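# Place the gear blank in the gear shaper chuck

## Task

Set the gear blank into the gear shaper's chuck, then open the gripper so the robot is no longer holding it.

## Robot and tools

Robot: two 6-joint arms with parallel-jaw grippers, named left_arm and right_arm. The names do not indicate sides of a camera image. Scene frame: origin on the table top midway between the arms, +z up, +x out over the table, left_arm on the +y side. Base poses of the URDF root links: left_arm at (-0.041, +0.326, 0) m, quat_wxyz (+0.999, 0, 0, +0.046); right_arm at (+0.029, -0.238, 0) m, quat_wxyz (+0.997, 0, 0, -0.076).

Tool execute_actions takes "actions", a list holding zero or one item, plus optional "pictures" (boolean, images are included by default).
- Empty list: no command is sent; the current state comes back.
- Motion item: {"rows": [...], "steps": n}. Here n is 1 to 15 control steps of 1/30 s each, and defaults to 15. There are 1 to 15 rows. Each row is used for one step, and the final row repeats if there are fewer rows than steps.
- Wait item: {"steps": n} with n up to 300. No new command is sent. It returns after n steps counted from the previous result, and time spent composing the reply counts toward them.

Each row is one flat list of 14 absolute targets, with both arms in every row even if one stays still. First come the left_arm joints in this order: waist, shoulder, elbow, wrist pitch, wrist yaw, wrist roll. Each is a target angle in radians, in the same convention as the Joint positions line. Next is the left opening. The right_arm's 7 numbers follow in the same order.

Stated joint ranges (rad) are the same for both arms:
- waist -2.618 to 3.054
- shoulder 0.000 to 3.142
- elbow 0.000 to 3.142
- wrist pitch -1.571 to 1.571
- wrist yaw -1.571 to 1.571
- wrist roll -2.094 to 2.094
A true end stop may sit up to 0.036 rad on either side of these values. A call is rejected, and nothing moves, if any target is beyond a range end by more than 0.036 rad and also farther out than that joint's last reported angle. A target past the real stop is clipped to the stop, and "joint sent to its limit" is reported; that note may refer to an earlier action that is still running. If the note is absent, that does not prove more travel exists.

Opening ranges from -1 (closed) to +1 (fully open, about 0.094 m between pads). It is an absolute target, not an offset.

Motion limits: on every step, each joint's target is held within a fixed lead of its measured angle. The leads are 0.202 rad for the waist, 0.258 for the shoulder, 0.238 for the elbow, 0.573 for wrist pitch, and 0.522 for wrist yaw and roll. If the targets would move a gripper more than 70 mm from where it is, all of that arm's targets are pulled back proportionally. Far moves therefore need several calls.

Arms keep moving toward the last row you sent while you think or wait. They give up once every arm has nearly stopped (a slow or blocked move counts as stopped), or once any step is HELD. After that, only a new action makes them travel or press further, though fingers already moving finish their motion.

Result lines:
- State line (left_arm: … | right_arm: …): each gripper's end_effector_position (m) and end_effector_quat_wxyz in the scene frame. This point is the link pinch, between the pads and about 1 cm behind the fingertips. Accuracy drops at long reach.
- Gripper axes: fingers point along the gripper's +z, and the jaws close along its y axis.
- Joint positions / Joint velocities: one block per arm, joints in order (rad, rad/s), then pad gap (m, m/s).
- grip_measured: the finger opening on the command scale. Each gripper has its own fixed error of up to about 1 mm.
- Joint torques: total drive output per joint, including offsets, friction and noise. They are nonzero even with no load.
- "joint command not followed": a clearance check altered or blocked joint targets on some steps, while the rest of the row still ran.
- HELD: marks steps where your row, or part of it, was not sent.
- MOTOR HOT: a motor has reached 75 °C.
- OVER-TEMPERATURE FAULT: an arm has been stopped, either for 10 s at 90 °C, or at 100 °C where the arm goes limp and falls until it cools. Keep holding effort short.

Grasping: away from ±1, the fingers go to where grip_measured equals your command. To hold an object, command about 0.03 below its grip_measured reading; a smaller margin gives a lighter grip. The pad force limit is roughly 50–62 N, less for parts under about 2 mm thick. There can be a brief spike at first contact. Held parts may be tugged occasionally, and loose objects may be nudged.

zoom_image: {"camera", "region": [x0, y0, x1, y1]}. Pixel coordinates start at the top-left, with at most 504×504 per region. It crops the latest image from cam_high, cam_low, cam_left_wrist or cam_right_wrist; all four are 504×504. cam_high and cam_low are pinhole with radial distortion; the wrist cameras are fisheye. Wrist camera mounts stick out from the gripper and can collide with things.

read_manual(section="licences") only returns licence text.

The blank must already be seated in the chuck, released, and staying put. Replying without any tool call also ends the session.

Avoid these:
- dropping or knocking anything off the table
- arms colliding or pressing on each other
- slamming or shoving hard
- letting parts slip
Smooth, quick, low-effort motion is preferred.

Each tool is called after "Call:" as a command line: name --argument value for each argument, lists and objects as JSON in quotes; but a table of rows of numbers goes row by row, as --pt "numbers of a row", without its own name.

## Session

Call:
execute_actions --actions '[]'

Scene clock: 0.00 s of 4200.00 s.
left_arm: end_effector_position=(+0.2606, +0.5641, +0.2906) grip_measured=+1.000 end_effector_quat_wxyz=(+0.699, -0.232, +0.631, +0.245) | right_arm: end_effector_position=(+0.4999, -0.4891, +0.3418) grip_measured=+1.000 end_effector_quat_wxyz=(+0.385, +0.593, +0.496, +0.504)
Joint positions: left_arm=[ 0.552  1.099  0.507  0.689 -0.046 -0.01   0.094] | right_arm=[-0.567  1.776  1.607 -0.099 -0.745  1.609  0.094]
Joint velocities: left_arm=[-0.007 -0.002 -0.002  0.022  0.007 -0.007  0.   ] | right_arm=[-0.007 -0.017 -0.007 -0.007 -0.037  0.007  0.   ]
Joint torques (N m, as the arm reports them, + toward a larger angle): no reading
Motor temperatures (°C, as the motors report them): left_arm=[25 28 26 24 27 26] | right_arm=[27 26 27 27 26 27]

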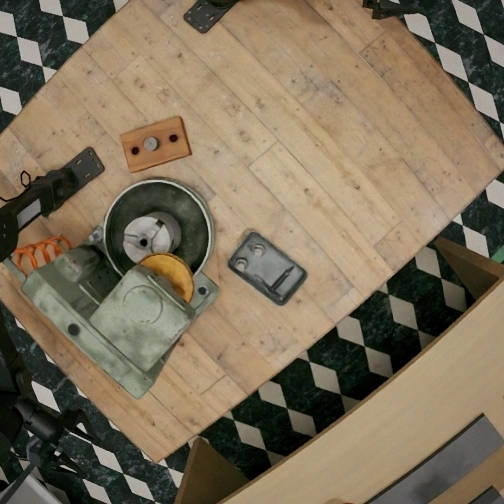

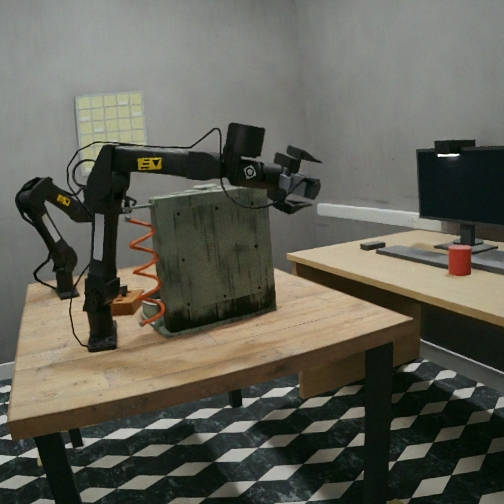

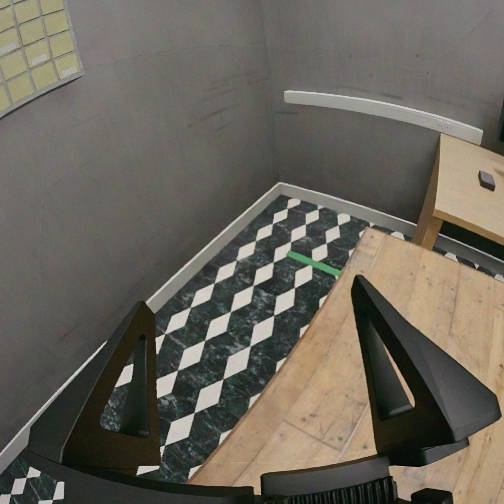

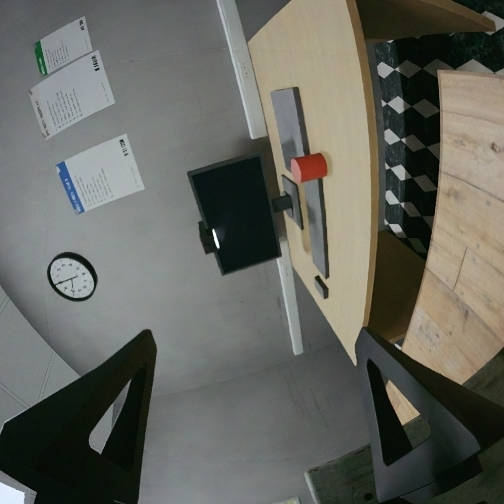

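Call:
zoom_image --camera "cam_high" --region '[40, 90, 320, 330]'

Call:
zoom_image --camera "cam_high" --region '[90, 170, 230, 310]'

Call:
zoom_image --camera "cam_high" --region '[110, 100, 210, 190]'

Call:
zoom_image --camera "cam_high" --region '[215, 220, 320, 315]'

Region (40, 90, 320, 330) of cam_high's 504x504 image, scaled by 1.800, with more detail than that image has; it fills the top 432 rows of this view, and the rest is white.

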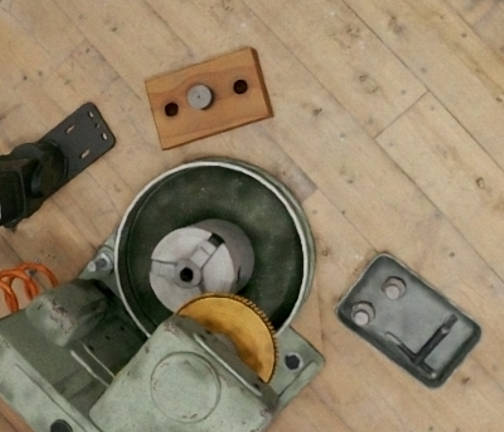

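Region (90, 170, 230, 310) of cam_high's 504x504 image, scaled by 3.600, with more detail than that image has.

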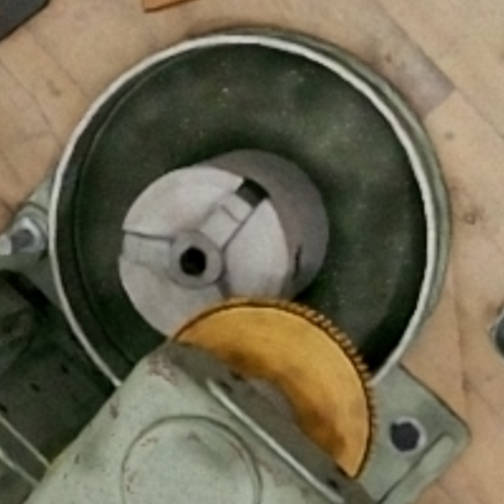

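Region (110, 100, 210, 190) of cam_high's 504x504 image, scaled by 5.040, with more detail than that image has; it fills the top 454 rows of this view, and the rest is white.

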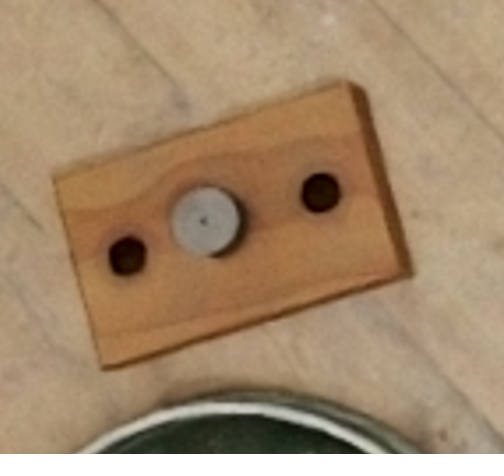

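Region (215, 220, 320, 315) of cam_high's 504x504 image, scaled by 4.800, with more detail than that image has; it fills the top 456 rows of this view, and the rest is white.

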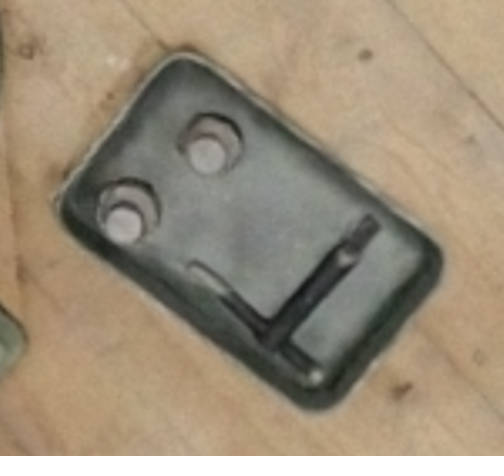

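Call:
zoom_image --camera "cam_high" --region '[0, 130, 130, 260]'

Call:
zoom_image --camera "cam_high" --region '[150, 0, 450, 60]'

Call:
zoom_image --camera "cam_low" --region '[0, 150, 300, 380]'

Region (0, 130, 130, 260) of cam_high's 504x504 image, scaled by 3.877, with more detail than that image has.

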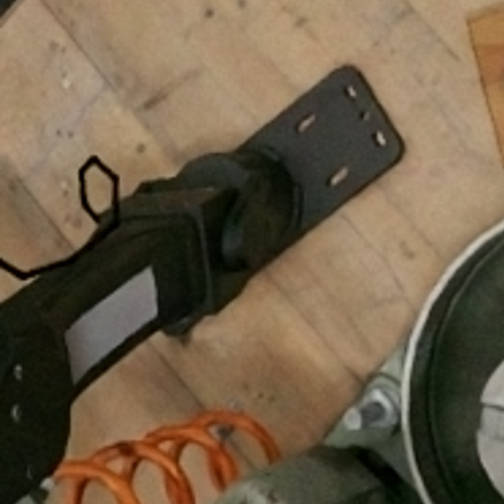

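Region (150, 0, 450, 60) of cam_high's 504x504 image, scaled by 1.680, with more detail than that image has; it fills the top 101 rows of this view, and the rest is white.

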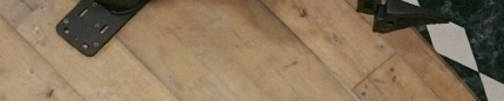

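Region (0, 150, 300, 380) of cam_low's 504x504 image, scaled by 1.680, with more detail than that image has; it fills the top 386 rows of this view, and the rest is white.

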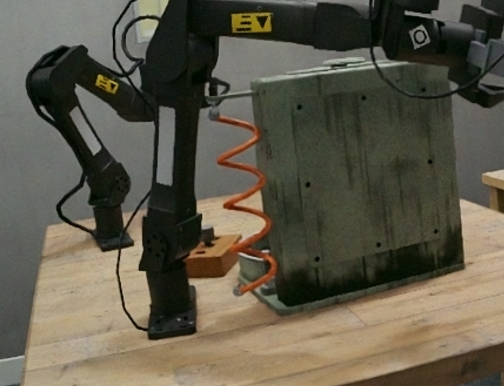

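Call:
zoom_image --camera "cam_low" --region '[190, 100, 350, 240]'

Call:
zoom_image --camera "cam_high" --region '[0, 220, 240, 504]'

Region (190, 100, 350, 240) of cam_low's 504x504 image, scaled by 3.150, with more detail than that image has; it fills the top 441 rows of this view, and the rest is white.

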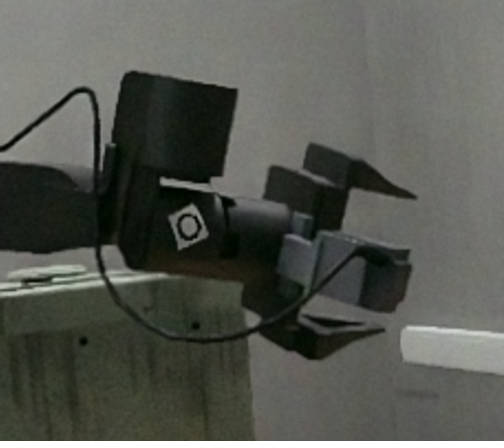

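Region (0, 220, 240, 504) of cam_high's 504x504 image, scaled by 1.775, with more detail than that image has; it fills the left 426 columns of this view, and the rest is white.

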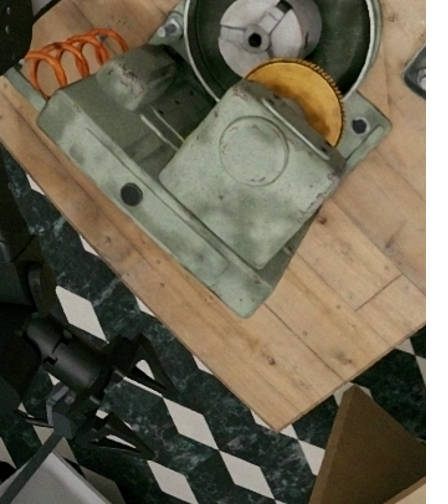

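Call:
execute_actions --actions '[{"rows": [[0.552,1.099,0.507,0.689,-0.046,-0.01,1, -0.567,1.2,1.5,-0.5,-0.2,0.6,1]], "steps": 15}]' --pictures false

Scene clock: 93.23 s of 4200.00 s.
left_arm: end_effector_position=(+0.2606, +0.5641, +0.2906) grip_measured=+1.000 end_effector_quat_wxyz=(+0.699, -0.232, +0.631, +0.245) | right_arm: end_effector_position=(+0.3369, -0.4481, +0.4751) grip_measured=+1.000 end_effector_quat_wxyz=(+0.666, +0.420, +0.610, +0.089)
Joint positions: left_arm=[ 0.552  1.099  0.507  0.689 -0.046 -0.01   0.094] | right_arm=[-0.565  1.169  1.507 -0.438 -0.246  0.711  0.094]
Joint velocities: left_arm=[ 0.022 -0.007  0.002  0.007  0.022  0.037  0.   ] | right_arm=[-0.007 -0.056  0.027 -0.037  0.198 -0.696  0.   ]
Joint torques (N m, as the arm reports them, + toward a larger angle): left_arm=[-0.07 -3.54  9.28  1.58  0.01  0.  ] | right_arm=[-0.19 -0.03  5.19  1.67  0.14 -0.11]
Motor temperatures (°C, as the motors report them): left_arm=[25 28 29 33 27 26] | right_arm=[27 33 30 38 26 27]
Steps of this call (steps 1 to 90: nothing new was sent; then 89.73 s passed at rest; steps 91 to 105: all 15 steps of this action). Readings (joint positions):
91: left_arm=[0.552 1.099 0.507 0.689 -0.046 -0.010] | right_arm=[-0.565 1.753 1.594 -0.130 -0.681 1.544]
92: left_arm=[0.552 1.099 0.507 0.689 -0.046 -0.010] | right_arm=[-0.563 1.707 1.555 -0.199 -0.594 1.458]
94: left_arm=[0.552 1.099 0.507 0.689 -0.046 -0.010] | right_arm=[-0.564 1.598 1.500 -0.326 -0.474 1.307]
98: left_arm=[0.552 1.099 0.507 0.689 -0.046 -0.010] | right_arm=[-0.565 1.400 1.491 -0.415 -0.358 1.056]
105: the state above

Call:
execute_actions --actions '[{"rows": [[0.552,1.099,0.507,0.689,-0.046,-0.01,1, 0.9,1.2,1.5,-0.6,0,0,1]], "steps": 15}]' --pictures false

Call:
execute_actions --actions '[{"rows": [[0.552,1.099,0.507,0.689,-0.046,-0.01,1, 0.9,1.2,1.5,-1.0,0,0,1]], "steps": 15}]' --pictures false

Scene clock: 101.00 s of 4200.00 s.
left_arm: end_effector_position=(+0.2606, +0.5641, +0.2906) grip_measured=+1.000 end_effector_quat_wxyz=(+0.699, -0.232, +0.631, +0.245) | right_arm: end_effector_position=(+0.3890, -0.1204, +0.4269) grip_measured=+1.000 end_effector_quat_wxyz=(+0.592, -0.114, +0.791, +0.106)
Joint positions: left_arm=[ 0.552  1.099  0.507  0.689 -0.046 -0.01   0.094] | right_arm=[ 0.46   1.202  1.507 -0.586 -0.011  0.03   0.094]
Joint velocities: left_arm=[ 0.012 -0.007 -0.017 -0.037 -0.095 -0.037  0.   ] | right_arm=[ 2.054 -0.012 -0.002 -0.037 -0.022 -0.095  0.   ]
Joint torques (N m, as the arm reports them, + toward a larger angle): left_arm=[-0.06 -3.62  9.35  1.59  0.   -0.02] | right_arm=[ 0.18 -4.44  5.43  2.14 -0.01 -0.08]
Motor temperatures (°C, as the motors report them): left_arm=[25 28 29 33 27 26] | right_arm=[27 31 30 38 26 27]
Steps of this call (steps 1 to 30: the robot went on to your last target; steps 31 to 90: nothing new was sent; then 4.27 s passed at rest; steps 91 to 105: all 15 steps of this action). Readings (joint positions):
91: left_arm=[0.552 1.099 0.507 0.689 -0.046 -0.010] | right_arm=[-0.538 1.196 1.507 -0.501 -0.167 0.545]
92: left_arm=[0.552 1.099 0.507 0.689 -0.046 -0.010] | right_arm=[-0.483 1.196 1.507 -0.515 -0.121 0.449]
94: left_arm=[0.552 1.099 0.507 0.689 -0.046 -0.010] | right_arm=[-0.340 1.198 1.507 -0.543 -0.078 0.291]
98: left_arm=[0.552 1.099 0.507 0.689 -0.046 -0.010] | right_arm=[-0.050 1.202 1.507 -0.574 -0.037 0.123]
105: the state above

Scene clock: 101.50 s of 4200.00 s.
left_arm: end_effector_position=(+0.2606, +0.5641, +0.2906) grip_measured=+1.000 end_effector_quat_wxyz=(+0.699, -0.232, +0.631, +0.245) | right_arm: end_effector_position=(+0.2712, -0.0067, +0.3390) grip_measured=+1.000 end_effector_quat_wxyz=(+0.399, -0.332, +0.839, +0.165)
Joint positions: left_arm=[ 0.552  1.099  0.507  0.689 -0.046 -0.01   0.094] | right_arm=[ 0.905  1.206  1.507 -0.98  -0.012  0.005  0.094]
Joint velocities: left_arm=[-0.007 -0.012 -0.017  0.022 -0.007 -0.037  0.   ] | right_arm=[ 0.007 -0.002 -0.007 -0.212 -0.022 -0.007  0.   ]
Joint torques (N m, as the arm reports them, + toward a larger angle): left_arm=[-0.05 -3.57  9.27  1.58  0.   -0.02] | right_arm=[-0.42 -4.7   5.3   1.96  0.11 -0.05]
Motor temperatures (°C, as the motors report them): left_arm=[25 28 29 33 27 26] | right_arm=[27 31 30 38 26 27]
Steps of this call (steps 1 to 15: all 15 steps of this action). Readings (joint positions):
1: left_arm=[0.552 1.099 0.507 0.689 -0.046 -0.010] | right_arm=[0.527 1.202 1.507 -0.608 -0.013 0.025]
2: left_arm=[0.552 1.099 0.507 0.689 -0.046 -0.010] | right_arm=[0.587 1.202 1.507 -0.655 -0.013 0.022]
4: left_arm=[0.552 1.099 0.507 0.689 -0.046 -0.010] | right_arm=[0.707 1.204 1.507 -0.759 -0.008 0.018]
8: left_arm=[0.552 1.099 0.507 0.689 -0.046 -0.010] | right_arm=[0.899 1.206 1.507 -0.908 -0.019 0.007]
15: the state above

Call:
execute_actions --actions '[{"rows": [[0.552,1.099,0.507,0.689,-0.046,-0.01,1, 0.9,1.2,1.5,-1.5,0,0,1]], "steps": 15}]'

Scene clock: 104.10 s of 4200.00 s.
left_arm: end_effector_position=(+0.2606, +0.5641, +0.2906) grip_measured=+1.000 end_effector_quat_wxyz=(+0.699, -0.232, +0.631, +0.245) | right_arm: end_effector_position=(+0.1993, -0.0749, +0.2647) grip_measured=+1.000 end_effector_quat_wxyz=(+0.178, -0.359, +0.913, +0.075)
Joint positions: left_arm=[ 0.552  1.099  0.507  0.689 -0.046 -0.01   0.094] | right_arm=[ 0.905  1.206  1.505 -1.481 -0.009  0.005  0.094]
Joint velocities: left_arm=[ 0.017 -0.017 -0.032 -0.051  0.037  0.037  0.   ] | right_arm=[-0.002 -0.007  0.007 -0.154  0.022  0.022  0.   ]
Joint torques (N m, as the arm reports them, + toward a larger angle): left_arm=[ 0.01 -3.59  9.33  1.59  0.    0.  ] | right_arm=[-0.41 -3.87  4.95  1.28  0.1  -0.05]
Motor temperatures (°C, as the motors report them): left_arm=[25 28 29 33 27 26] | right_arm=[27 30 30 38 26 27]
Steps of this call (steps 1 to 30: the robot went on to your last target; steps 31 to 63: nothing new was sent; steps 64 to 78: all 15 steps of this action). Readings (joint positions):
64: left_arm=[0.552 1.099 0.507 0.689 -0.046 -0.010] | right_arm=[0.905 1.206 1.508 -1.021 -0.010 0.005]
65: left_arm=[0.552 1.099 0.507 0.689 -0.046 -0.010] | right_arm=[0.905 1.206 1.508 -1.084 -0.010 0.005]
67: left_arm=[0.552 1.099 0.507 0.689 -0.046 -0.010] | right_arm=[0.905 1.206 1.506 -1.231 -0.009 0.005]
71: left_arm=[0.552 1.099 0.507 0.689 -0.046 -0.010] | right_arm=[0.905 1.206 1.505 -1.406 -0.009 0.005]
78: the state above

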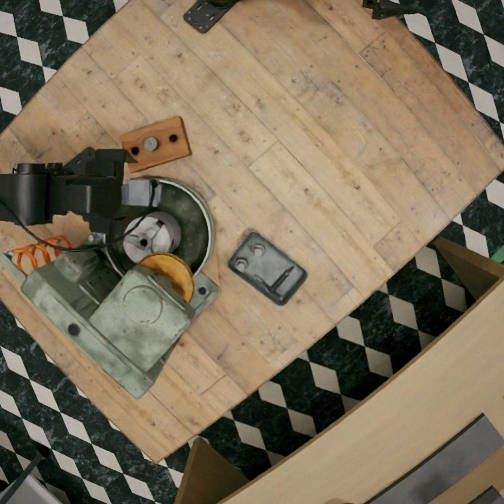

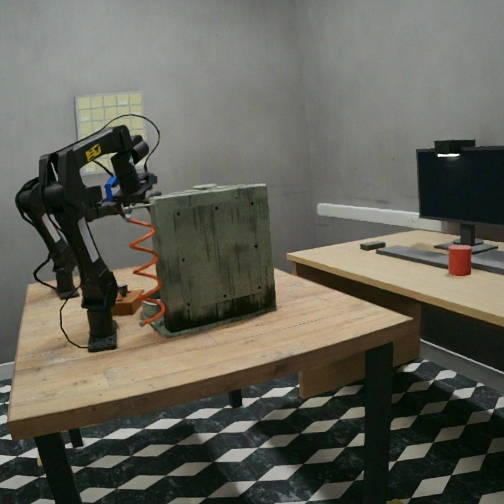

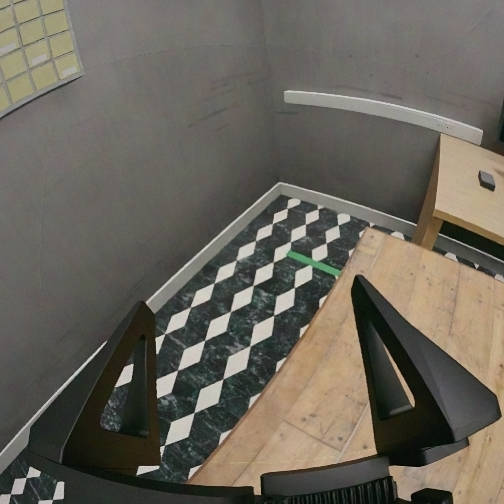

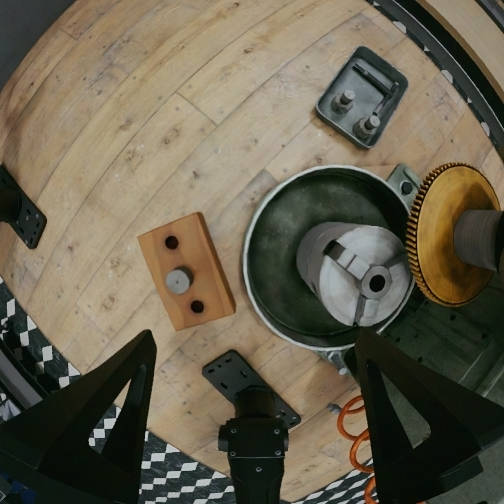

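Call:
zoom_image --camera "cam_right_wrist" --region '[280, 150, 504, 374]'

Call:
zoom_image --camera "cam_right_wrist" --region '[120, 190, 280, 350]'

Call:
zoom_image --camera "cam_right_wrist" --region '[180, 330, 340, 490]'

Region (280, 150, 504, 374) of cam_right_wrist's 504x504 image, scaled by 2.250, with more detail than that image has.

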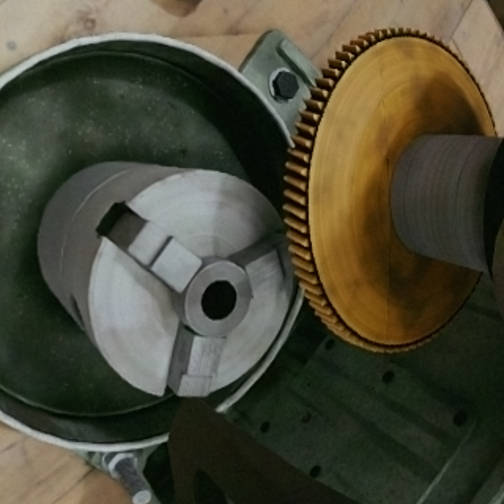

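Region (120, 190, 280, 350) of cam_right_wrist's 504x504 image, scaled by 3.150, with more detail than that image has.

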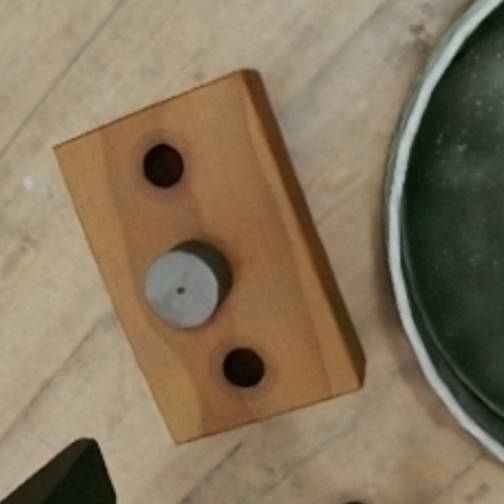

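Region (180, 330, 340, 490) of cam_right_wrist's 504x504 image, scaled by 3.150, with more detail than that image has.

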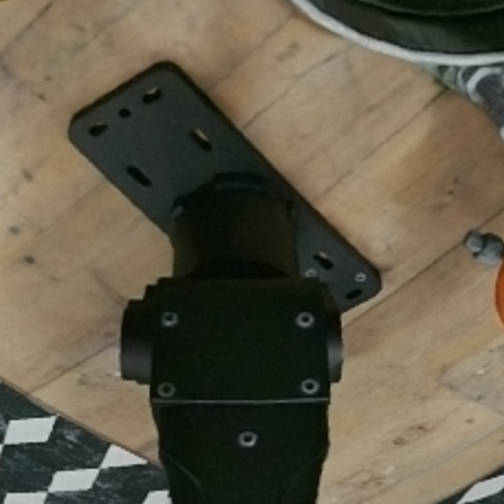

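Call:
execute_actions --actions '[{"rows": [[0.552,1.099,0.507,0.689,-0.046,-0.01,1, 1.309,1.426,1.339,-1.484,0,0,1]], "steps": 15}]' --pictures false

Call:
execute_actions --actions '[{"steps": 10}]'

Scene clock: 151.93 s of 4200.00 s.
left_arm: end_effector_position=(+0.2606, +0.5641, +0.2906) grip_measured=+1.000 end_effector_quat_wxyz=(+0.699, -0.232, +0.631, +0.245) | right_arm: end_effector_position=(+0.1180, -0.0258, +0.1620) grip_measured=+1.000 end_effector_quat_wxyz=(-0.014, -0.549, +0.836, -0.006)
Joint positions: left_arm=[ 0.552  1.099  0.507  0.689 -0.046 -0.01   0.094] | right_arm=[ 1.316  1.448  1.326 -1.479 -0.006  0.002  0.094]
Joint velocities: left_arm=[-0.002  0.012  0.012 -0.037  0.022  0.11   0.   ] | right_arm=[-0.012 -0.027 -0.012 -0.037 -0.051  0.007  0.   ]
Joint torques (N m, as the arm reports them, + toward a larger angle): left_arm=[ 0.02 -3.49  9.31  1.59  0.    0.  ] | right_arm=[-0.54 -8.33  6.15  0.51  0.07 -0.02]
Motor temperatures (°C, as the motors report them): left_arm=[25 28 29 35 27 26] | right_arm=[27 28 29 34 26 27]
Steps of this call (steps 1 to 30: the robot went on to your last target; steps 31 to 90: nothing new was sent; then 44.33 s passed at rest; steps 91 to 105: all 15 steps of this action). Readings (joint positions):
91: left_arm=[0.552 1.099 0.507 0.689 -0.046 -0.010] | right_arm=[0.923 1.217 1.498 -1.494 0.000 0.006]
92: left_arm=[0.552 1.099 0.507 0.689 -0.046 -0.010] | right_arm=[0.964 1.234 1.485 -1.494 0.005 0.007]
94: left_arm=[0.552 1.099 0.507 0.689 -0.046 -0.010] | right_arm=[1.066 1.306 1.439 -1.490 0.007 0.007]
98: left_arm=[0.552 1.099 0.507 0.689 -0.046 -0.010] | right_arm=[1.287 1.450 1.343 -1.471 -0.000 0.004]
105: the state above

Scene clock: 152.27 s of 4200.00 s.
left_arm: end_effector_position=(+0.2606, +0.5641, +0.2906) grip_measured=+1.000 end_effector_quat_wxyz=(+0.699, -0.232, +0.631, +0.245) | right_arm: end_effector_position=(+0.1180, -0.0260, +0.1621) grip_measured=+1.000 end_effector_quat_wxyz=(-0.014, -0.549, +0.836, -0.006)
Joint positions: left_arm=[ 0.552  1.099  0.507  0.689 -0.046 -0.01   0.094] | right_arm=[ 1.316  1.448  1.326 -1.479 -0.006  0.002  0.094]
Joint velocities: left_arm=[-0.012  0.012 -0.007 -0.037 -0.051 -0.022  0.   ] | right_arm=[ 0.017 -0.007 -0.017 -0.007  0.022 -0.007  0.   ]
Joint torques (N m, as the arm reports them, + toward a larger angle): left_arm=[ 0.01 -3.52  9.36  1.58  0.01  0.01] | right_arm=[-0.56 -8.42  6.14  0.5   0.06 -0.02]
Motor temperatures (°C, as the motors report them): left_arm=[25 28 29 35 27 26] | right_arm=[27 28 29 34 26 27]
Steps of this call (steps 1 to 10: the robot went on to your last target). Readings (joint positions):
1: left_arm=[0.552 1.099 0.507 0.689 -0.046 -0.010] | right_arm=[1.316 1.448 1.326 -1.479 -0.006 0.002]
2: left_arm=[0.552 1.099 0.507 0.689 -0.046 -0.010] | right_arm=[1.316 1.448 1.326 -1.479 -0.006 0.002]
4: left_arm=[0.552 1.099 0.507 0.689 -0.046 -0.010] | right_arm=[1.316 1.448 1.326 -1.479 -0.006 0.002]
8: left_arm=[0.552 1.099 0.507 0.689 -0.046 -0.010] | right_arm=[1.316 1.448 1.326 -1.479 -0.006 0.002]
10: the state above

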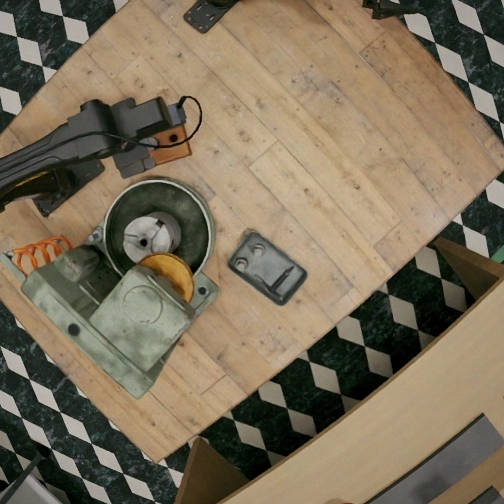

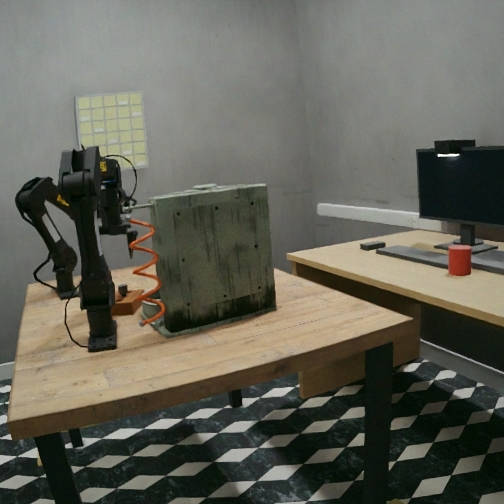

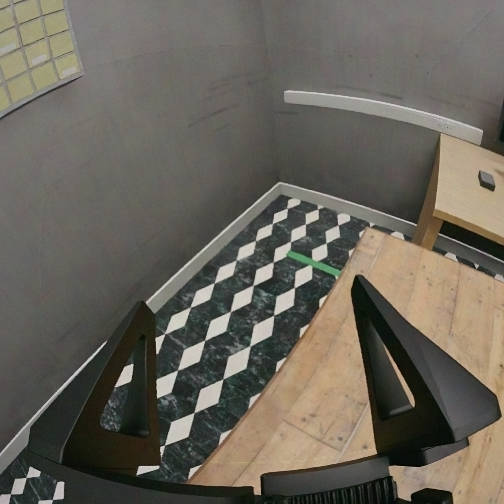

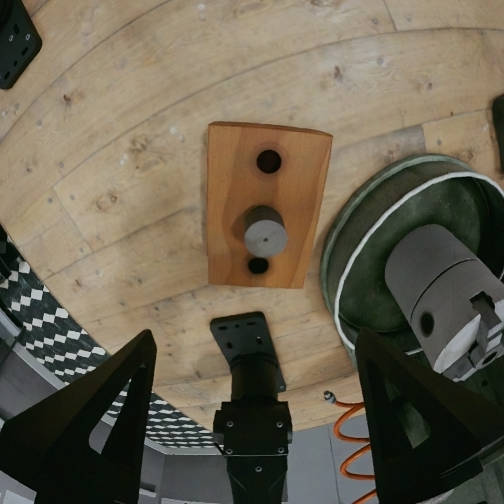

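Call:
zoom_image --camera "cam_right_wrist" --region '[190, 110, 350, 300]'

Call:
zoom_image --camera "cam_right_wrist" --region '[320, 150, 504, 400]'

Call:
zoom_image --camera "cam_right_wrist" --region '[120, 290, 400, 450]'

Region (190, 110, 350, 300) of cam_right_wrist's 504x504 image, scaled by 2.653, with more detail than that image has; it fills the left 424 columns of this view, and the rest is white.

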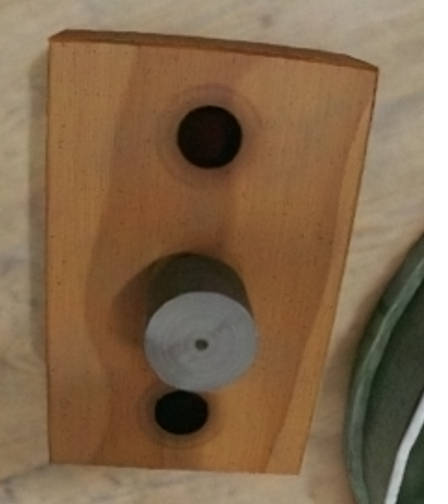

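Region (320, 150, 504, 400) of cam_right_wrist's 504x504 image, scaled by 2.016, with more detail than that image has; it fills the left 371 columns of this view, and the rest is white.

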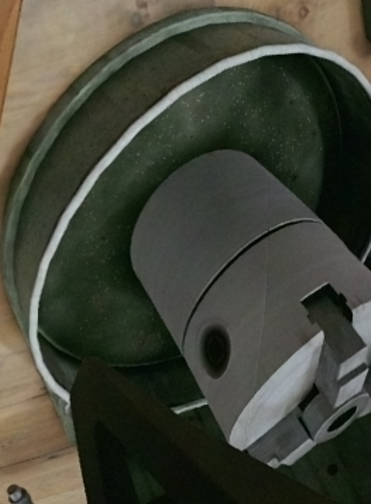

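Region (120, 290, 400, 450) of cam_right_wrist's 504x504 image, scaled by 1.800, with more detail than that image has; it fills the top 288 rows of this view, and the rest is white.

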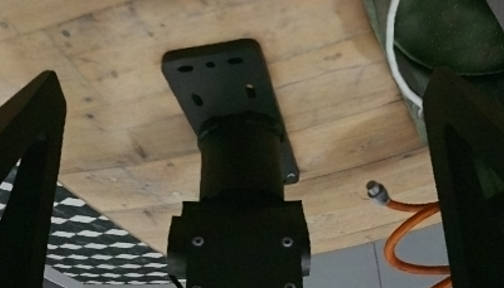

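Call:
execute_actions --actions '[{"rows": [[0.552,1.099,0.507,0.689,-0.046,-0.01,1, 1.316,1.3,1.35,-1.45,0,0,1],[0.552,1.099,0.507,0.689,-0.046,-0.01,1, 1.316,1.2,1.36,-1.44,0,0,1],[0.552,1.099,0.507,0.689,-0.046,-0.01,1, 1.316,1.1,1.37,-1.42,0,0,1],[0.552,1.099,0.507,0.689,-0.046,-0.01,1, 1.316,1.0,1.385,-1.40,0,0,1],[0.552,1.099,0.507,0.689,-0.046,-0.01,1, 1.316,0.907,1.395,-1.389,0,0,1]], "steps": 12}]' --pictures false

Call:
execute_actions --actions '[{"rows": [[0.552,1.099,0.507,0.689,-0.046,-0.01,1, 0.478,0.907,1.395,-1.389,0,0,1]], "steps": 15}]' --pictures false

Call:
execute_actions --actions '[{"steps": 10}]'

Scene clock: 229.57 s of 4200.00 s.
left_arm: end_effector_position=(+0.2606, +0.5641, +0.2906) grip_measured=+1.000 end_effector_quat_wxyz=(+0.699, -0.232, +0.631, +0.245) | right_arm: end_effector_position=(+0.1024, -0.0620, +0.3070) grip_measured=+1.000 end_effector_quat_wxyz=(+0.285, -0.516, +0.785, +0.191)
Joint positions: left_arm=[ 0.552  1.099  0.507  0.689 -0.046 -0.01   0.094] | right_arm=[ 1.316  0.873  1.405 -1.401 -0.006  0.002  0.094]
Joint velocities: left_arm=[-0.002 -0.007  0.007  0.007 -0.022 -0.007  0.   ] | right_arm=[ 0.012 -0.095  0.007  0.022  0.007  0.037  0.   ]
Joint torques (N m, as the arm reports them, + toward a larger angle): left_arm=[-0.04 -3.51  9.31  1.58  0.01  0.02] | right_arm=[-0.01  4.8   4.16  1.91  0.07 -0.02]
Motor temperatures (°C, as the motors report them): left_arm=[25 29 29 37 27 26] | right_arm=[27 30 31 31 26 27]
Steps of this call (steps 1 to 15: the robot went on to your last target; steps 16 to 90: nothing new was sent; then 73.90 s passed at rest; steps 91 to 102: all 12 steps of this action). Readings (joint positions):
91: left_arm=[0.552 1.099 0.507 0.689 -0.046 -0.010] | right_arm=[1.316 1.436 1.325 -1.473 -0.006 0.002]
92: left_arm=[0.552 1.099 0.507 0.689 -0.046 -0.010] | right_arm=[1.316 1.405 1.323 -1.463 -0.006 0.002]
94: left_arm=[0.552 1.099 0.507 0.689 -0.046 -0.010] | right_arm=[1.316 1.287 1.325 -1.438 -0.006 0.002]
98: left_arm=[0.552 1.099 0.507 0.689 -0.046 -0.010] | right_arm=[1.316 1.002 1.366 -1.402 -0.006 0.002]
102: the state above

Scene clock: 230.07 s of 4200.00 s.
left_arm: end_effector_position=(+0.2606, +0.5641, +0.2906) grip_measured=+1.000 end_effector_quat_wxyz=(+0.699, -0.232, +0.631, +0.245) | right_arm: end_effector_position=(+0.2154, -0.1730, +0.3023) grip_measured=+1.000 end_effector_quat_wxyz=(+0.327, -0.158, +0.930, +0.053)
Joint positions: left_arm=[ 0.552  1.099  0.507  0.689 -0.046 -0.01   0.094] | right_arm=[ 0.488  0.904  1.405 -1.397  0.005 -0.001  0.094]
Joint velocities: left_arm=[-0.002 -0.012  0.012  0.022 -0.022 -0.081  0.   ] | right_arm=[-0.046 -0.012 -0.022  0.022 -0.022  0.022  0.   ]
Joint torques (N m, as the arm reports them, + toward a larger angle): left_arm=[-0.08 -3.55  9.3   1.57  0.02  0.  ] | right_arm=[-0.58  0.53  4.27  1.84 -0.04  0.01]
Motor temperatures (°C, as the motors report them): left_arm=[25 29 29 37 27 26] | right_arm=[27 30 31 31 26 27]
Steps of this call (steps 1 to 15: all 15 steps of this action). Readings (joint positions):
1: left_arm=[0.552 1.099 0.507 0.689 -0.046 -0.010] | right_arm=[1.283 0.873 1.405 -1.401 -0.018 -0.001]
2: left_arm=[0.552 1.099 0.507 0.689 -0.046 -0.010] | right_arm=[1.211 0.880 1.405 -1.401 -0.019 -0.002]
4: left_arm=[0.552 1.099 0.507 0.689 -0.046 -0.010] | right_arm=[1.064 0.895 1.405 -1.398 -0.014 -0.002]
8: left_arm=[0.552 1.099 0.507 0.689 -0.046 -0.010] | right_arm=[0.773 0.904 1.405 -1.397 -0.007 -0.002]
15: the state above

Scene clock: 230.40 s of 4200.00 s.
left_arm: end_effector_position=(+0.2606, +0.5641, +0.2906) grip_measured=+1.000 end_effector_quat_wxyz=(+0.699, -0.232, +0.631, +0.245) | right_arm: end_effector_position=(+0.2155, -0.1732, +0.3023) grip_measured=+1.000 end_effector_quat_wxyz=(+0.327, -0.157, +0.930, +0.053)
Joint positions: left_arm=[ 0.552  1.099  0.507  0.689 -0.046 -0.01   0.094] | right_arm=[ 0.487  0.904  1.405 -1.397  0.005 -0.001  0.094]
Joint velocities: left_arm=[-0.012 -0.017 -0.002 -0.022 -0.066 -0.007  0.   ] | right_arm=[ 0.002 -0.012 -0.002  0.007  0.051 -0.022  0.   ]
Joint torques (N m, as the arm reports them, + toward a larger angle): left_arm=[ 0.02 -3.53  9.31  1.58 -0.01  0.02] | right_arm=[-0.75  0.56  4.28  1.82 -0.04  0.02]
Motor temperatures (°C, as the motors report them): left_arm=[25 29 29 37 27 26] | right_arm=[27 30 31 31 26 27]
Steps of this call (steps 1 to 10: the robot went on to your last target). Readings (joint positions):
1: left_arm=[0.552 1.099 0.507 0.689 -0.046 -0.010] | right_arm=[0.487 0.904 1.405 -1.397 0.005 -0.001]
2: left_arm=[0.552 1.099 0.507 0.689 -0.046 -0.010] | right_arm=[0.487 0.904 1.405 -1.397 0.005 -0.001]
4: left_arm=[0.552 1.099 0.507 0.689 -0.046 -0.010] | right_arm=[0.487 0.904 1.405 -1.397 0.005 -0.001]
8: left_arm=[0.552 1.099 0.507 0.689 -0.046 -0.010] | right_arm=[0.487 0.904 1.405 -1.397 0.005 -0.001]
10: the state above

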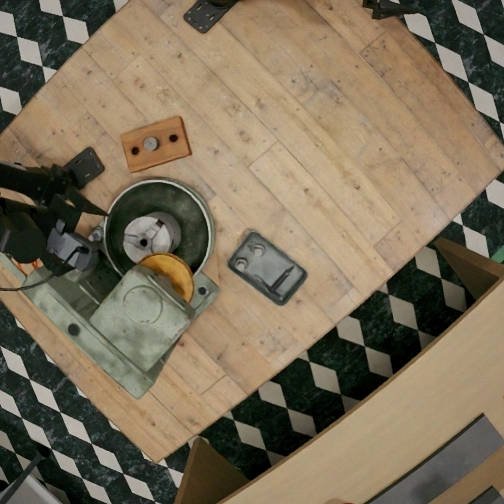

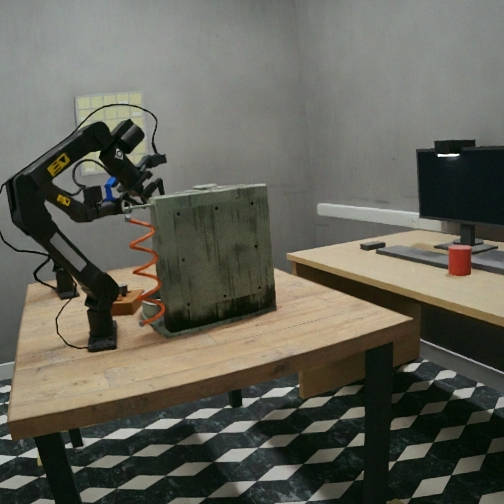

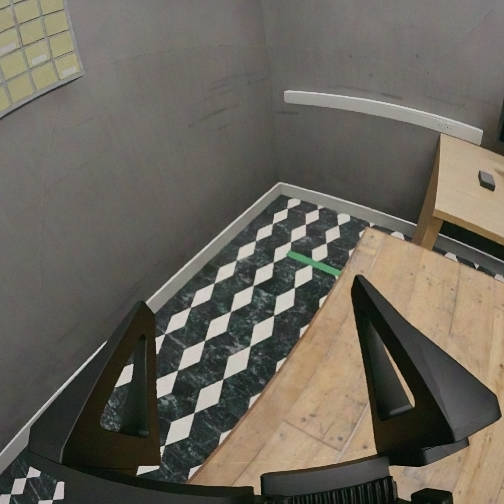

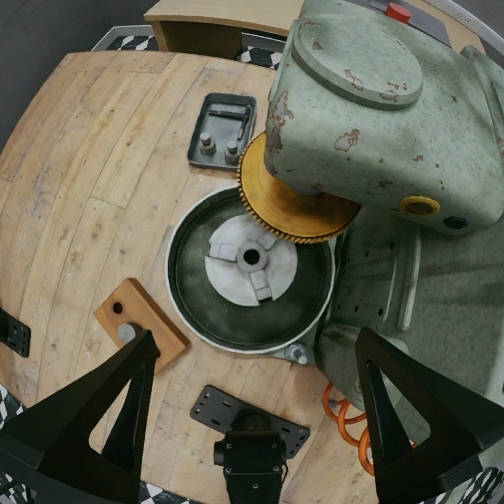

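Call:
zoom_image --camera "cam_right_wrist" --region '[160, 110, 400, 370]'

Call:
zoom_image --camera "cam_right_wrist" --region '[200, 205, 310, 315]'

Region (160, 110, 400, 370) of cam_right_wrist's 504x504 image, scaled by 1.938, with more detail than that image has; it fills the left 465 columns of this view, and the rest is white.

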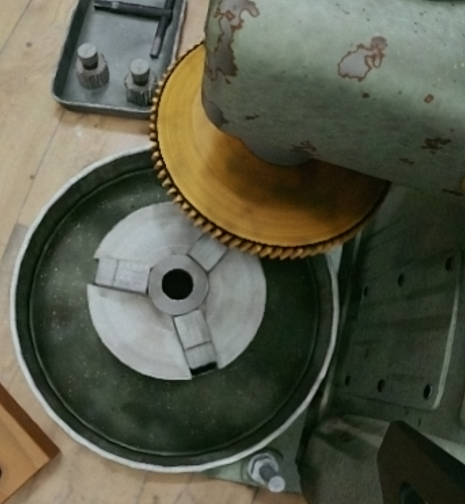

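Region (200, 205, 310, 315) of cam_right_wrist's 504x504 image, scaled by 4.582, with more detail than that image has.

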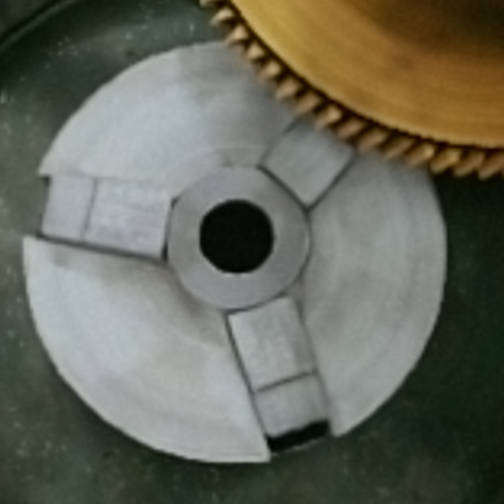

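Call:
execute_actions --actions '[{"rows": [[0.552,1.099,0.507,0.689,-0.046,-0.01,1, 1.3,0.907,1.395,-1.389,0,0,1]], "steps": 13}]' --pictures false

Call:
execute_actions --actions '[{"rows": [[0.552,1.099,0.507,0.689,-0.046,-0.01,1, 1.853,0.907,1.1,-1.15,0.8,0.896,0.6]], "steps": 15}]' --pictures false

Call:
execute_actions --actions '[{"rows": [[0.552,1.099,0.507,0.689,-0.046,-0.01,1, 1.853,0.907,1.0,-1.07,0.8,0.896,0.4],[0.552,1.099,0.507,0.689,-0.046,-0.01,1, 1.853,0.907,0.93,-1.01,0.8,0.896,0.4],[0.552,1.099,0.507,0.689,-0.046,-0.01,1, 1.853,0.907,0.86,-0.95,0.8,0.896,0.4],[0.552,1.099,0.507,0.689,-0.046,-0.01,1, 1.853,0.907,0.79,-0.89,0.8,0.896,0.4],[0.552,1.099,0.507,0.689,-0.046,-0.01,1, 1.853,0.907,0.73,-0.84,0.8,0.896,0.4],[0.552,1.099,0.507,0.689,-0.046,-0.01,1, 1.853,0.907,0.67,-0.79,0.8,0.896,0.4],[0.552,1.099,0.507,0.689,-0.046,-0.01,1, 1.853,0.907,0.62,-0.745,0.8,0.896,0.4],[0.552,1.099,0.507,0.689,-0.046,-0.01,1, 1.853,0.907,0.58,-0.71,0.8,0.896,0.4],[0.552,1.099,0.507,0.689,-0.046,-0.01,1, 1.853,0.907,0.55,-0.685,0.8,0.896,0.4],[0.552,1.099,0.507,0.689,-0.046,-0.01,1, 1.853,0.907,0.53,-0.67,0.8,0.896,0.4],[0.552,1.099,0.507,0.689,-0.046,-0.01,1, 1.853,0.907,0.516,-0.659,0.8,0.896,0.4]], "steps": 15}]' --pictures false

Call:
execute_actions --actions '[{"steps": 12}]'

Scene clock: 350.83 s of 4200.00 s.
left_arm: end_effector_position=(+0.2606, +0.5641, +0.2906) grip_measured=+1.000 end_effector_quat_wxyz=(+0.699, -0.232, +0.631, +0.245) | right_arm: end_effector_position=(+0.1112, -0.0585, +0.3024) grip_measured=+1.000 end_effector_quat_wxyz=(+0.279, -0.506, +0.796, +0.179)
Joint positions: left_arm=[ 0.552  1.099  0.507  0.689 -0.046 -0.01   0.094] | right_arm=[ 1.283  0.904  1.405 -1.397 -0.004  0.     0.094]
Joint velocities: left_arm=[ 0.007  0.002  0.002 -0.037  0.022  0.051  0.   ] | right_arm=[ 0.3    0.017 -0.002 -0.007  0.007 -0.007  0.   ]
Joint torques (N m, as the arm reports them, + toward a larger angle): left_arm=[-0.01 -3.53  9.32  1.58  0.01  0.01] | right_arm=[-0.17  0.53  4.31  1.82  0.04  0.01]
Motor temperatures (°C, as the motors report them): left_arm=[25 29 30 39 27 26] | right_arm=[27 28 30 37 26 27]
Steps of this call (steps 1 to 15: the robot went on to your last target; steps 16 to 90: nothing new was sent; then 117.00 s passed at rest; steps 91 to 103: all 13 steps of this action). Readings (joint positions):
91: left_arm=[0.552 1.099 0.507 0.689 -0.046 -0.010] | right_arm=[0.519 0.904 1.405 -1.397 0.018 0.003]
92: left_arm=[0.552 1.099 0.507 0.689 -0.046 -0.010] | right_arm=[0.592 0.904 1.405 -1.397 0.019 0.003]
94: left_arm=[0.552 1.099 0.507 0.689 -0.046 -0.010] | right_arm=[0.738 0.904 1.405 -1.397 0.013 0.002]
98: left_arm=[0.552 1.099 0.507 0.689 -0.046 -0.010] | right_arm=[1.030 0.904 1.405 -1.397 0.008 0.002]
103: the state above

Scene clock: 351.33 s of 4200.00 s.
left_arm: end_effector_position=(+0.2606, +0.5641, +0.2906) grip_measured=+1.000 end_effector_quat_wxyz=(+0.699, -0.232, +0.631, +0.245) | right_arm: end_effector_position=(+0.1222, -0.0250, +0.2565) grip_measured=+0.601 end_effector_quat_wxyz=(+0.407, -0.279, +0.858, +0.143)
Joint positions: left_arm=[ 0.552  1.099  0.507  0.689 -0.046 -0.01   0.094] | right_arm=[ 1.845  0.924  1.085 -1.171  0.737  0.844  0.075]
Joint velocities: left_arm=[-0.007  0.002 -0.002 -0.022 -0.022 -0.007  0.   ] | right_arm=[-0.002 -0.017 -0.007  0.095  0.242  0.286  0.   ]
Joint torques (N m, as the arm reports them, + toward a larger angle): left_arm=[ 0.   -3.59  9.29  1.59  0.02 -0.01] | right_arm=[ 0.63 -2.85  6.63  1.6   0.64  0.06]
Motor temperatures (°C, as the motors report them): left_arm=[25 29 30 39 27 26] | right_arm=[27 28 30 37 26 27]
Steps of this call (steps 1 to 15: all 15 steps of this action). Readings (joint positions):
1: left_arm=[0.552 1.099 0.507 0.689 -0.046 -0.010] | right_arm=[1.327 0.898 1.375 -1.361 0.067 0.072]
2: left_arm=[0.552 1.099 0.507 0.689 -0.046 -0.010] | right_arm=[1.399 0.885 1.314 -1.301 0.172 0.173]
4: left_arm=[0.552 1.099 0.507 0.689 -0.046 -0.010] | right_arm=[1.542 0.890 1.187 -1.240 0.366 0.369]
8: left_arm=[0.552 1.099 0.507 0.689 -0.046 -0.010] | right_arm=[1.801 0.925 1.085 -1.219 0.599 0.672]
15: the state above

Scene clock: 351.83 s of 4200.00 s.
left_arm: end_effector_position=(+0.2606, +0.5641, +0.2906) grip_measured=+1.000 end_effector_quat_wxyz=(+0.699, -0.232, +0.631, +0.245) | right_arm: end_effector_position=(+0.1284, -0.0356, +0.1078) grip_measured=+0.401 end_effector_quat_wxyz=(+0.409, -0.281, +0.864, +0.087)
Joint positions: left_arm=[ 0.552  1.099  0.507  0.689 -0.046 -0.01   0.094] | right_arm=[ 1.845  0.91   0.513 -0.744  0.775  0.886  0.066]
Joint velocities: left_arm=[-0.002 -0.007 -0.017 -0.007  0.007 -0.007  0.   ] | right_arm=[-0.002  0.012 -0.012  0.52   0.007  0.007 -0.   ]
Joint torques (N m, as the arm reports them, + toward a larger angle): left_arm=[-0.09 -3.6   9.26  1.58  0.01  0.01] | right_arm=[ 0.59 -1.71  6.17  1.29  0.69  0.1 ]
Motor temperatures (°C, as the motors report them): left_arm=[25 29 30 39 27 26] | right_arm=[27 28 30 37 26 27]
Steps of this call (steps 1 to 15: all 15 steps of this action). Readings (joint positions):
1: left_arm=[0.552 1.099 0.507 0.689 -0.046 -0.010] | right_arm=[1.845 0.923 1.077 -1.157 0.747 0.853]
2: left_arm=[0.552 1.099 0.507 0.689 -0.046 -0.010] | right_arm=[1.845 0.918 1.051 -1.123 0.758 0.861]
4: left_arm=[0.552 1.099 0.507 0.689 -0.046 -0.010] | right_arm=[1.845 0.910 0.951 -1.037 0.772 0.872]
8: left_arm=[0.552 1.099 0.507 0.689 -0.046 -0.010] | right_arm=[1.845 0.910 0.676 -0.877 0.776 0.881]
15: the state above

Scene clock: 352.23 s of 4200.00 s.
left_arm: end_effector_position=(+0.2606, +0.5641, +0.2906) grip_measured=+1.000 end_effector_quat_wxyz=(+0.699, -0.232, +0.631, +0.245) | right_arm: end_effector_position=(+0.1269, -0.0234, +0.1139) grip_measured=+0.401 end_effector_quat_wxyz=(+0.415, -0.265, +0.862, +0.118)
Joint positions: left_arm=[ 0.552  1.099  0.507  0.689 -0.046 -0.01   0.094] | right_arm=[ 1.845  0.91   0.513 -0.675  0.775  0.889  0.066]
Joint velocities: left_arm=[ 0.007  0.002 -0.002 -0.051 -0.066 -0.081  0.   ] | right_arm=[ 0.007 -0.022  0.007  0.007 -0.022  0.066 -0.   ]
Joint torques (N m, as the arm reports them, + toward a larger angle): left_arm=[-0.03 -3.51  9.23  1.58 -0.01  0.  ] | right_arm=[ 0.64 -1.7   6.23  1.54  0.68  0.1 ]
Motor temperatures (°C, as the motors report them): left_arm=[25 29 30 39 27 26] | right_arm=[27 28 30 37 26 27]
Steps of this call (steps 1 to 12: the robot went on to your last target). Readings (joint positions):
1: left_arm=[0.552 1.099 0.507 0.689 -0.046 -0.010] | right_arm=[1.845 0.910 0.513 -0.727 0.775 0.887]
2: left_arm=[0.552 1.099 0.507 0.689 -0.046 -0.010] | right_arm=[1.845 0.910 0.513 -0.715 0.775 0.887]
4: left_arm=[0.552 1.099 0.507 0.689 -0.046 -0.010] | right_arm=[1.845 0.910 0.513 -0.697 0.775 0.888]
8: left_arm=[0.552 1.099 0.507 0.689 -0.046 -0.010] | right_arm=[1.845 0.910 0.513 -0.681 0.775 0.888]
12: the state above

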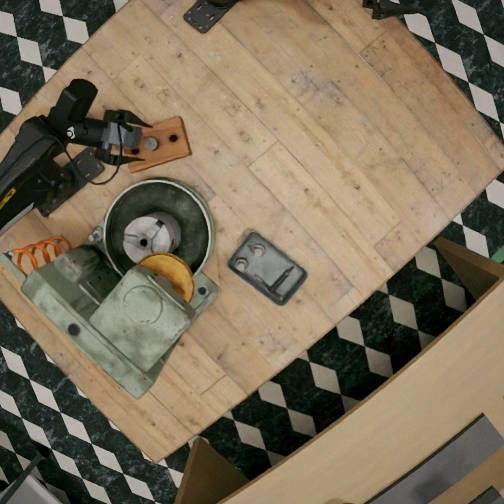

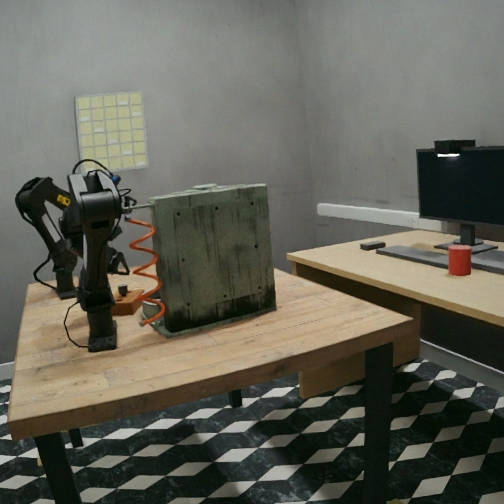

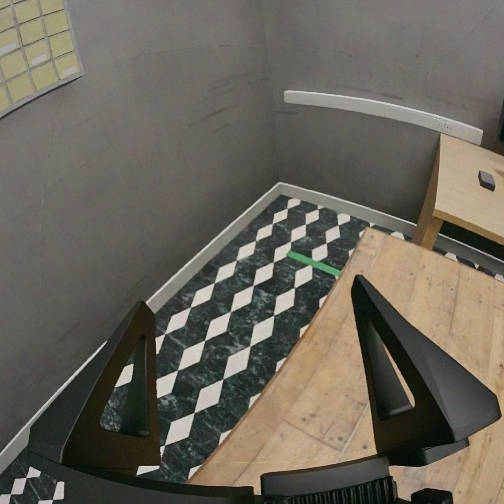

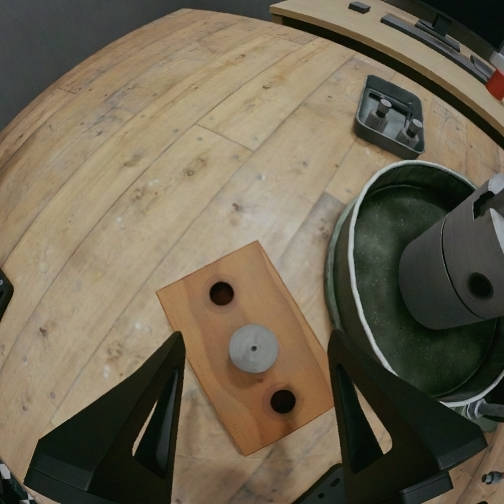

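Call:
zoom_image --camera "cam_right_wrist" --region '[150, 230, 360, 440]'

Call:
execute_actions --actions '[]' --pictures false

Region (150, 230, 360, 440) of cam_right_wrist's 504x504 image, scaled by 2.400, with more detail than that image has.

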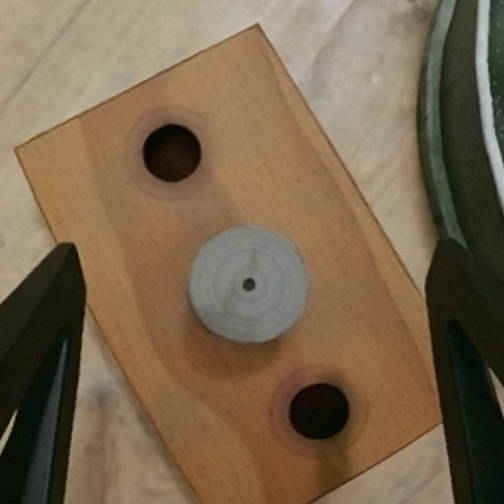

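Scene clock: 355.43 s of 4200.00 s.
left_arm: end_effector_position=(+0.2606, +0.5641, +0.2906) grip_measured=+1.000 end_effector_quat_wxyz=(+0.699, -0.232, +0.631, +0.245) | right_arm: end_effector_position=(+0.1268, -0.0228, +0.1142) grip_measured=+0.401 end_effector_quat_wxyz=(+0.415, -0.265, +0.862, +0.120)
Joint positions: left_arm=[ 0.552  1.099  0.507  0.689 -0.046 -0.01   0.094] | right_arm=[ 1.845  0.91   0.513 -0.671  0.775  0.889  0.066]
Joint velocities: left_arm=[-0.002 -0.007  0.017  0.037  0.007 -0.007  0.   ] | right_arm=[-0.027  0.007 -0.002 -0.037 -0.007 -0.022 -0.   ]
Joint torques (N m, as the arm reports them, + toward a larger angle): left_arm=[-0.01 -3.5   9.28  1.58 -0.03  0.01] | right_arm=[ 0.64 -1.7   6.24  1.51  0.67  0.09]
Motor temperatures (°C, as the motors report them): left_arm=[25 29 30 39 27 26] | right_arm=[27 28 30 37 26 27]
Steps of this call (steps 1 to 30: the robot went on to your last target; steps 31 to 90: nothing new was sent; then 0.20 s passed at rest). Readings (joint positions):
1: left_arm=[0.552 1.099 0.507 0.689 -0.046 -0.010] | right_arm=[1.845 0.910 0.513 -0.674 0.775 0.889]
2: left_arm=[0.552 1.099 0.507 0.689 -0.046 -0.010] | right_arm=[1.845 0.910 0.513 -0.674 0.775 0.889]
4: left_arm=[0.552 1.099 0.507 0.689 -0.046 -0.010] | right_arm=[1.845 0.910 0.513 -0.672 0.775 0.889]
8: left_arm=[0.552 1.099 0.507 0.689 -0.046 -0.010] | right_arm=[1.845 0.910 0.513 -0.672 0.775 0.889]
90: the state above
All arms were judged still, so your last target was given up. Only a new action makes them travel on or press farther. Fingers that are still opening or closing keep moving.


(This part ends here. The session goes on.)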